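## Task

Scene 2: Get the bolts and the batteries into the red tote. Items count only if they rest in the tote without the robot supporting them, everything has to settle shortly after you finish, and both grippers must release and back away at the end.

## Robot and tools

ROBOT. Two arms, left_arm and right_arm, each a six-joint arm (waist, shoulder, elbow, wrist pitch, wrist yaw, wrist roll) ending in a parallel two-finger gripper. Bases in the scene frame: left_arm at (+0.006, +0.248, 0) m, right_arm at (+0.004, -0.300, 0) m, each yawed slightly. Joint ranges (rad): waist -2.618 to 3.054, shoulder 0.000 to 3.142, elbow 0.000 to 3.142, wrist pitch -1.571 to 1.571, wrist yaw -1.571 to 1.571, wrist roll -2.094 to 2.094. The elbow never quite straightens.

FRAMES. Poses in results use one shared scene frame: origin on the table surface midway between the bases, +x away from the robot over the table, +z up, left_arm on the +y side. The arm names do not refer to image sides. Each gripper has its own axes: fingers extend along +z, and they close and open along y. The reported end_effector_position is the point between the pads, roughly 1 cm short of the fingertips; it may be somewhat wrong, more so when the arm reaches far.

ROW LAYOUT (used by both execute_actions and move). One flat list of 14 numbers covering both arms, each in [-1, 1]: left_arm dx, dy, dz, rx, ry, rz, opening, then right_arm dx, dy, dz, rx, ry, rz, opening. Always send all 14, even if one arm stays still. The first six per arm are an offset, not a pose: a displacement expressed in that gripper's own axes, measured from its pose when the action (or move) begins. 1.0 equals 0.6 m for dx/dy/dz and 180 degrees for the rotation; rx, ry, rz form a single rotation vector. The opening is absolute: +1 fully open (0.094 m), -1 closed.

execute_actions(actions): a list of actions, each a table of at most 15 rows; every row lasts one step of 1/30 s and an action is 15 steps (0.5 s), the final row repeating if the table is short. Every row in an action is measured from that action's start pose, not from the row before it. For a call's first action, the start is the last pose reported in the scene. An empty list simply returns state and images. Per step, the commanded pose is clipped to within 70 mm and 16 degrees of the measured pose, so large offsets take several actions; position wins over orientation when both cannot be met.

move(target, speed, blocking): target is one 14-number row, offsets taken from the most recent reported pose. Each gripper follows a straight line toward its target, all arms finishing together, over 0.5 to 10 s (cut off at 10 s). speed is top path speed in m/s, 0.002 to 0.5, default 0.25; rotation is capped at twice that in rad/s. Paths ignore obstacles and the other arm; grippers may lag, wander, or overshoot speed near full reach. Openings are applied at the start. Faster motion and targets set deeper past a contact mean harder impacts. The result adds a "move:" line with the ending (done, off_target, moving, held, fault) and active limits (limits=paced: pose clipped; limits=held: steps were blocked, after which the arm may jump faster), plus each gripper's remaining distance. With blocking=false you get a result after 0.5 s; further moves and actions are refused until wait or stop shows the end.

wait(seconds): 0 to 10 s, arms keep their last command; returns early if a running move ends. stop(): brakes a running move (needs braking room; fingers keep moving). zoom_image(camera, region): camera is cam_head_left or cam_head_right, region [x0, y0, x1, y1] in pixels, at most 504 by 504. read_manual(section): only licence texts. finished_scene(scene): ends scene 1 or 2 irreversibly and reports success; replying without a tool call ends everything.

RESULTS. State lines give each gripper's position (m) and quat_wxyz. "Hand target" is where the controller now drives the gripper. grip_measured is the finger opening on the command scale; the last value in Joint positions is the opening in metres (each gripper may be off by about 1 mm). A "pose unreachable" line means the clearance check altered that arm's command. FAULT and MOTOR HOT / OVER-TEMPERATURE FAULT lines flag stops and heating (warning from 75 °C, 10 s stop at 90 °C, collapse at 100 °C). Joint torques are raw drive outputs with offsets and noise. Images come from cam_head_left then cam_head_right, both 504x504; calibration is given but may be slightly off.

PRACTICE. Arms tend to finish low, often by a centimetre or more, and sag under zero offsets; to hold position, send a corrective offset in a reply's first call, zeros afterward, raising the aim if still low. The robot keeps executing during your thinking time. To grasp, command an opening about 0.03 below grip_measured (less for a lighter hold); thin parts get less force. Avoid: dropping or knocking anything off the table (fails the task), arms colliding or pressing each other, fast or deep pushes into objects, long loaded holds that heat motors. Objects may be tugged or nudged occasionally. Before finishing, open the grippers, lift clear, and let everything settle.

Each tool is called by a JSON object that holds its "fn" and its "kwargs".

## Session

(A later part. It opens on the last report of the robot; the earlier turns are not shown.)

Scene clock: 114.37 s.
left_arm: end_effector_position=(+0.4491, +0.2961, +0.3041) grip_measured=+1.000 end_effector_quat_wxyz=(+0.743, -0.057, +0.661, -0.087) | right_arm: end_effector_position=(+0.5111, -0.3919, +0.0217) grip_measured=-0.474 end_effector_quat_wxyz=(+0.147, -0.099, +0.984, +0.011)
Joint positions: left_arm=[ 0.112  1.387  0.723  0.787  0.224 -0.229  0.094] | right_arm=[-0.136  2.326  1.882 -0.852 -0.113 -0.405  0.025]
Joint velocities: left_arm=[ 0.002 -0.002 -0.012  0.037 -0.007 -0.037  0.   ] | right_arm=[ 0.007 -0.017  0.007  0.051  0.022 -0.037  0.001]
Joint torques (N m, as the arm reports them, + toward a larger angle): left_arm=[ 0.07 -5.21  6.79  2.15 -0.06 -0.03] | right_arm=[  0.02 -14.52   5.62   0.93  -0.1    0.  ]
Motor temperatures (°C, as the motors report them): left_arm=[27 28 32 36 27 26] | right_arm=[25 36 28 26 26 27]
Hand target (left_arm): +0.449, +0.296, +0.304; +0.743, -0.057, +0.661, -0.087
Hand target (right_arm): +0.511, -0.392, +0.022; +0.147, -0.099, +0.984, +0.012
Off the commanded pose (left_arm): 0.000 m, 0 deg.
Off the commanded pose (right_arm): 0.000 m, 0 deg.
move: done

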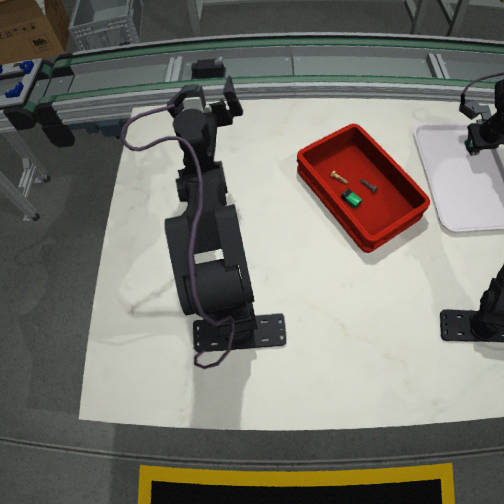

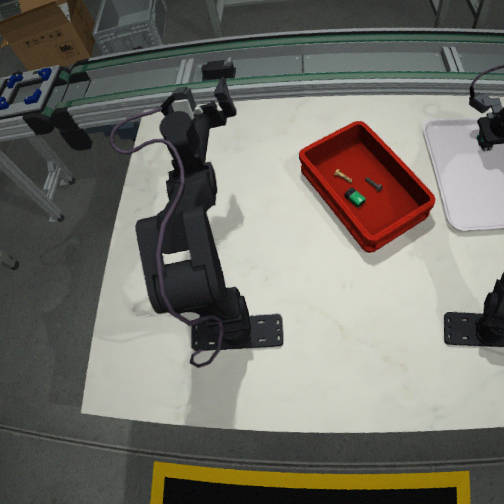

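{"fn": "move", "kwargs": {"target": [0,0,0,0,0,0,1, 0,0,-0.19,0,0,0,-0.52]}}

{"fn": "move", "kwargs": {"target": [0,0,0,0,0,0,1, 0.18,0.555,-0.065,-0.057,0,-0.186,-0.52], "speed": 0.35}}

Scene clock: 118.80 s.
left_arm: end_effector_position=(+0.4491, +0.2961, +0.3041) grip_measured=+1.000 end_effector_quat_wxyz=(+0.743, -0.057, +0.661, -0.087) | right_arm: end_effector_position=(+0.4756, -0.3978, +0.1226) grip_measured=-0.474 end_effector_quat_wxyz=(+0.140, -0.097, +0.985, +0.010)
Joint positions: left_arm=[ 0.112  1.387  0.723  0.787  0.224 -0.229  0.094] | right_arm=[-0.164  2.161  2.015 -1.167 -0.113 -0.431  0.025]
Joint velocities: left_arm=[ 0.012  0.007  0.002 -0.007 -0.037 -0.007  0.   ] | right_arm=[ 0.002 -0.007 -0.007 -0.037 -0.051  0.022  0.   ]
Joint torques (N m, as the arm reports them, + toward a larger angle): left_arm=[ 0.06 -5.23  6.8   2.15 -0.06 -0.04] | right_arm=[ -0.31 -13.65   7.45   0.81  -0.15  -0.05]
Motor temperatures (°C, as the motors report them): left_arm=[27 28 32 36 27 26] | right_arm=[25 36 28 26 26 27]
Hand target (left_arm): +0.449, +0.296, +0.304; +0.743, -0.057, +0.661, -0.087
Hand target (right_arm): +0.477, -0.399, +0.130; +0.147, -0.099, +0.984, +0.011
Off the commanded pose (left_arm): 0.000 m, 0 deg.
Off the commanded pose (right_arm): 0.009 m, 1 deg.
move: done

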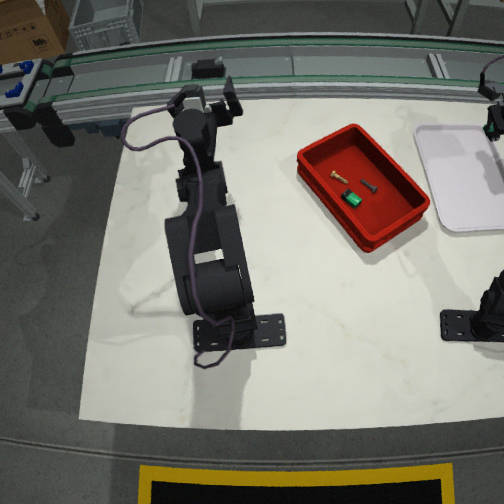

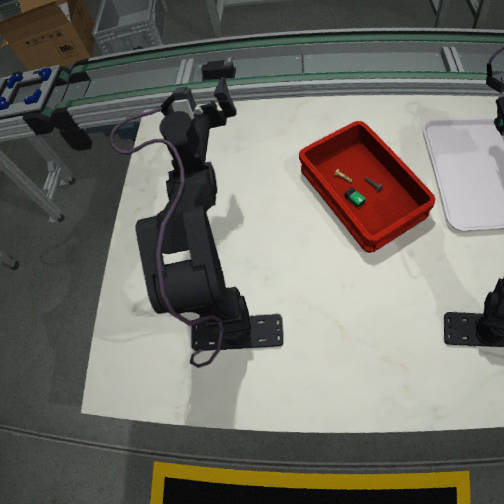

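Scene clock: 120.43 s.
left_arm: end_effector_position=(+0.4491, +0.2961, +0.3041) grip_measured=+1.000 end_effector_quat_wxyz=(+0.743, -0.057, +0.661, -0.087) | right_arm: end_effector_position=(+0.2998, -0.0935, +0.1239) grip_measured=-0.474 end_effector_quat_wxyz=(+0.118, -0.395, +0.909, +0.053)
Joint positions: left_arm=[ 0.112  1.387  0.723  0.787  0.224 -0.229  0.094] | right_arm=[ 0.659  1.674  1.366 -1.012 -0.066 -0.238  0.025]
Joint velocities: left_arm=[-0.002 -0.017 -0.022 -0.022 -0.007  0.051  0.   ] | right_arm=[-0.007 -0.002 -0.002  0.007 -0.095 -0.007 -0.   ]
Joint torques (N m, as the arm reports them, + toward a larger angle): left_arm=[ 0.07 -5.22  6.78  2.15 -0.06 -0.03] | right_arm=[ -0.39 -10.61   5.4    1.09  -0.01   0.08]
Motor temperatures (°C, as the motors report them): left_arm=[27 28 32 36 27 26] | right_arm=[25 36 28 26 26 27]
Hand target (left_arm): +0.449, +0.296, +0.304; +0.743, -0.057, +0.661, -0.087
Hand target (right_arm): +0.303, -0.094, +0.131; +0.135, -0.388, +0.910, +0.054
Off the commanded pose (left_arm): 0.000 m, 0 deg.
Off the commanded pose (right_arm): 0.004 m, 1 deg.
move: done

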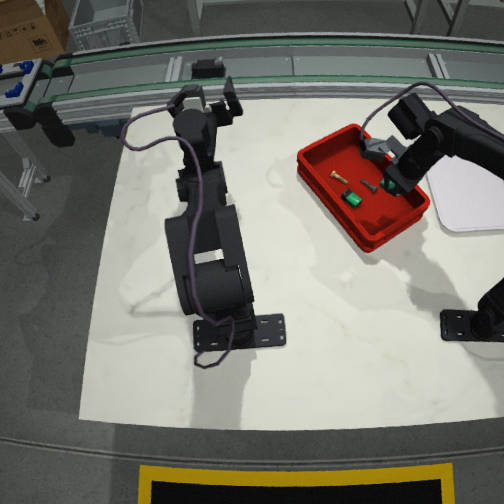

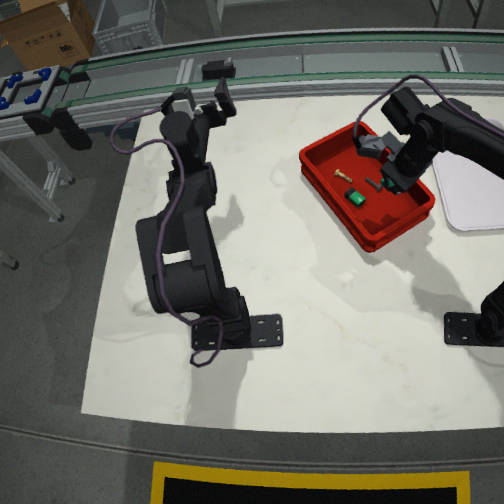

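{"fn": "move", "kwargs": {"target": [0,0,0,0,0,0,1, 0.03,0,0.152,0,0,0,-0.52], "speed": 0.12}}

{"fn": "move", "kwargs": {"target": [0,0,0,0,0,0,1, 0,0,0,0,0,0,0]}}

{"fn": "move", "kwargs": {"target": [0,0,0,0,0,0,1, -0.04,0,-0.2,0,0,0,0]}}

{"fn": "move", "kwargs": {"target": [0,0,0,0,0,0,1, 0.2,-0.2,-0.08,0,0,0,0], "speed": 0.35}}

Scene clock: 125.10 s.
left_arm: end_effector_position=(+0.4491, +0.2961, +0.3041) grip_measured=+1.000 end_effector_quat_wxyz=(+0.743, -0.057, +0.661, -0.087) | right_arm: end_effector_position=(+0.3042, -0.0909, +0.0330) grip_measured=-0.474 end_effector_quat_wxyz=(+0.114, -0.394, +0.910, +0.052)
Joint positions: left_arm=[ 0.112  1.387  0.723  0.787  0.224 -0.229  0.094] | right_arm=[ 0.659  1.783  1.122 -0.667 -0.064 -0.235  0.025]
Joint velocities: left_arm=[ 0.007 -0.007  0.017  0.037 -0.066 -0.007  0.   ] | right_arm=[-0.007 -0.002 -0.012 -0.037 -0.022  0.007  0.   ]
Joint torques (N m, as the arm reports them, + toward a larger angle): left_arm=[ 0.07 -5.22  6.79  2.15 -0.06 -0.04] | right_arm=[ 0.98 -9.03  4.56  1.08 -0.04  0.06]
Motor temperatures (°C, as the motors report them): left_arm=[27 28 32 37 27 26] | right_arm=[25 35 28 26 26 27]
Hand target (left_arm): +0.449, +0.296, +0.304; +0.743, -0.057, +0.661, -0.087
Hand target (right_arm): +0.303, -0.087, +0.031; +0.118, -0.395, +0.909, +0.053
Off the commanded pose (left_arm): 0.000 m, 0 deg.
Off the commanded pose (right_arm): 0.003 m, 0 deg.
move: done

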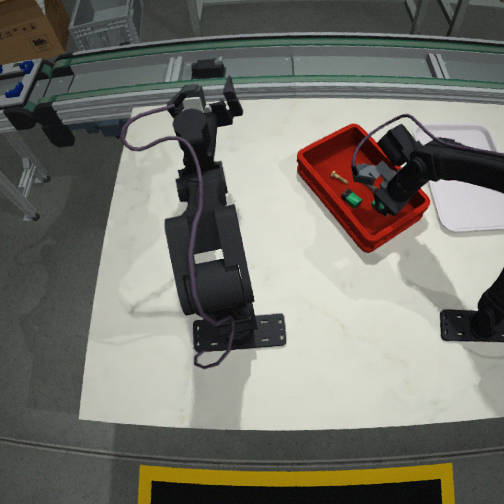

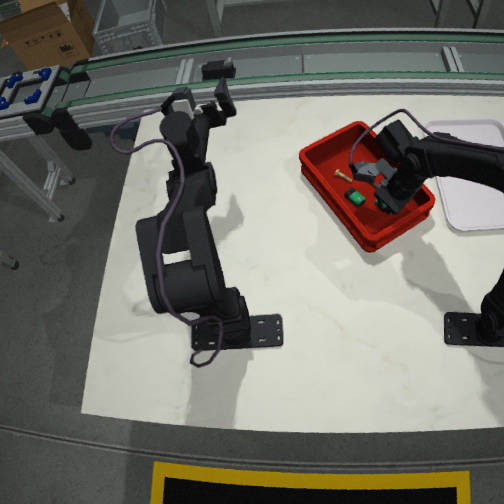

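Scene clock: 125.60 s.
left_arm: end_effector_position=(+0.4491, +0.2961, +0.3041) grip_measured=+1.000 end_effector_quat_wxyz=(+0.743, -0.057, +0.661, -0.087) | right_arm: end_effector_position=(+0.3042, -0.0909, +0.0330) grip_measured=-0.003 end_effector_quat_wxyz=(+0.114, -0.394, +0.910, +0.052)
Joint positions: left_arm=[ 0.112  1.387  0.723  0.787  0.224 -0.229  0.094] | right_arm=[ 0.659  1.783  1.122 -0.667 -0.064 -0.235  0.047]
Joint velocities: left_arm=[ 0.002 -0.012 -0.022 -0.051 -0.095  0.007  0.   ] | right_arm=[ 0.012 -0.007 -0.007  0.022  0.037  0.022 -0.   ]
Joint torques (N m, as the arm reports them, + toward a larger angle): left_arm=[ 0.07 -5.22  6.79  2.15 -0.06 -0.04] | right_arm=[ 0.01 -9.16  5.25  0.9  -0.05  0.  ]
Motor temperatures (°C, as the motors report them): left_arm=[27 28 32 37 27 26] | right_arm=[25 35 28 26 26 27]
Hand target (left_arm): +0.449, +0.296, +0.304; +0.743, -0.057, +0.661, -0.087
Hand target (right_arm): +0.304, -0.091, +0.033; +0.114, -0.394, +0.910, +0.052
Off the commanded pose (left_arm): 0.000 m, 0 deg.
Off the commanded pose (right_arm): 0.000 m, 0 deg.
move: done

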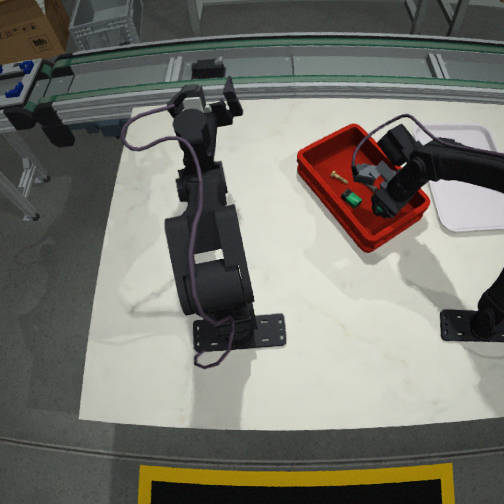

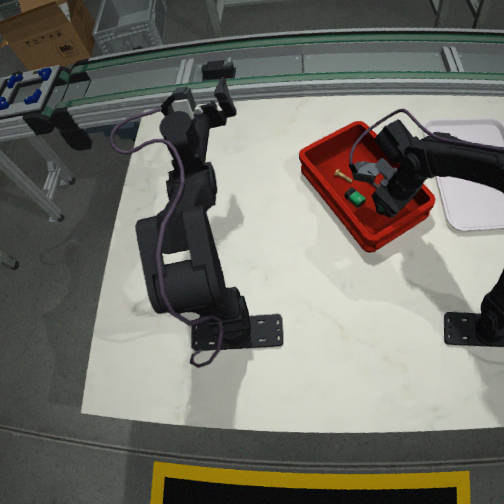

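Scene clock: 126.83 s.
left_arm: end_effector_position=(+0.4491, +0.2961, +0.3041) grip_measured=+1.000 end_effector_quat_wxyz=(+0.743, -0.057, +0.661, -0.087) | right_arm: end_effector_position=(+0.2976, -0.0973, +0.1466) grip_measured=-0.003 end_effector_quat_wxyz=(+0.107, -0.395, +0.911, +0.050)
Joint positions: left_arm=[ 0.112  1.387  0.723  0.787  0.224 -0.229  0.094] | right_arm=[ 0.654  1.678  1.466 -1.131 -0.064 -0.241  0.047]
Joint velocities: left_arm=[-0.002 -0.012  0.002 -0.066 -0.022 -0.066  0.   ] | right_arm=[-0.002 -0.002 -0.002  0.022  0.066  0.022 -0.001]
Joint torques (N m, as the arm reports them, + toward a larger angle): left_arm=[ 0.08 -5.22  6.79  2.15 -0.06 -0.03] | right_arm=[-0.74 -9.03  7.62  0.77 -0.08 -0.05]
Motor temperatures (°C, as the motors report them): left_arm=[27 28 32 37 27 26] | right_arm=[25 35 28 26 26 27]
Hand target (left_arm): +0.449, +0.296, +0.304; +0.743, -0.057, +0.661, -0.087
Hand target (right_arm): +0.301, -0.098, +0.155; +0.114, -0.394, +0.910, +0.052
Off the commanded pose (left_arm): 0.000 m, 0 deg.
Off the commanded pose (right_arm): 0.009 m, 1 deg.
move: done

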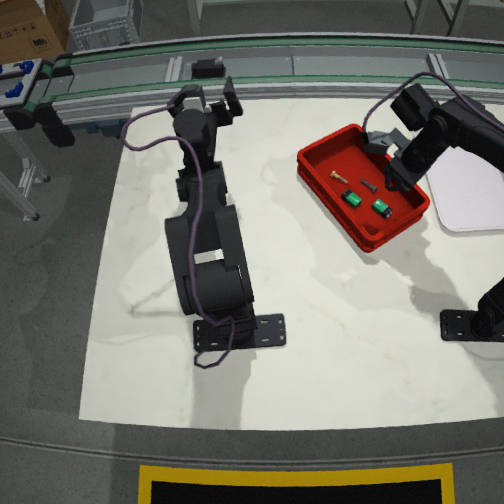

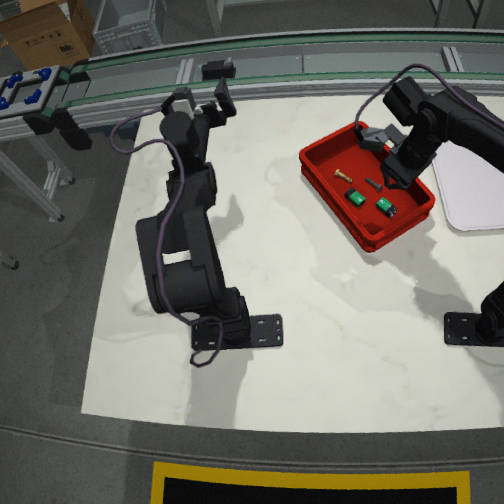

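Scene clock: 128.10 s.
left_arm: end_effector_position=(+0.4491, +0.2961, +0.3041) grip_measured=+1.000 end_effector_quat_wxyz=(+0.743, -0.057, +0.661, -0.087) | right_arm: end_effector_position=(+0.2972, -0.2740, +0.1562) grip_measured=-0.003 end_effector_quat_wxyz=(+0.099, -0.392, +0.914, +0.044)
Joint positions: left_arm=[ 0.112  1.387  0.723  0.787  0.224 -0.229  0.094] | right_arm=[ 0.072  1.515  1.344 -1.253 -0.161 -0.81   0.047]
Joint velocities: left_arm=[-0.007  0.002 -0.002 -0.037 -0.022  0.022  0.   ] | right_arm=[ 0.002 -0.017  0.007  0.037 -0.037 -0.037 -0.   ]
Joint torques (N m, as the arm reports them, + toward a larger angle): left_arm=[ 0.07 -5.21  6.8   2.15 -0.06 -0.03] | right_arm=[-0.18 -7.48  6.01  0.57 -0.28 -0.1 ]
Motor temperatures (°C, as the motors report them): left_arm=[27 28 32 37 27 26] | right_arm=[25 35 28 26 26 27]
Hand target (left_arm): +0.449, +0.296, +0.304; +0.743, -0.057, +0.661, -0.087
Hand target (right_arm): +0.294, -0.272, +0.161; +0.103, -0.395, +0.911, +0.051
Off the commanded pose (left_arm): 0.000 m, 0 deg.
Off the commanded pose (right_arm): 0.008 m, 1 deg.
move: done

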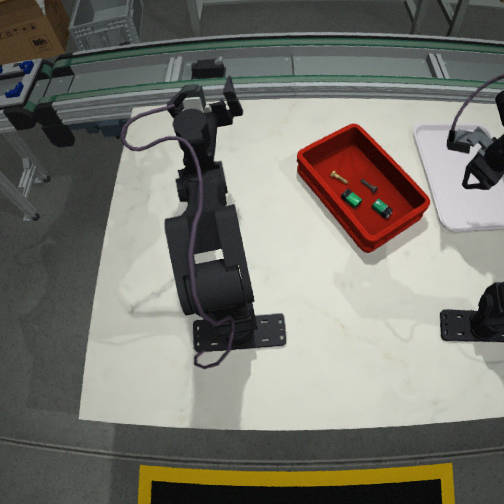

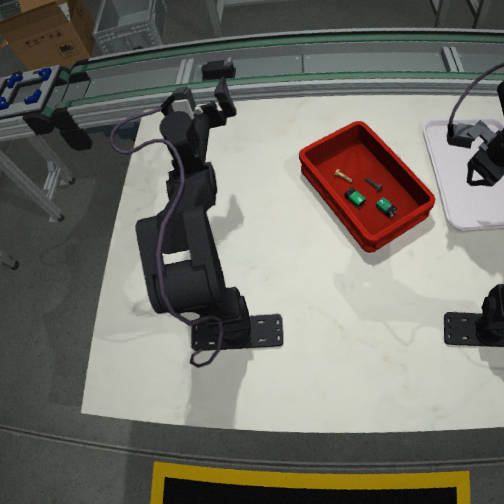

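{"fn": "finished_scene", "kwargs": {"scene": 2}}

The scene is finished: the task was done.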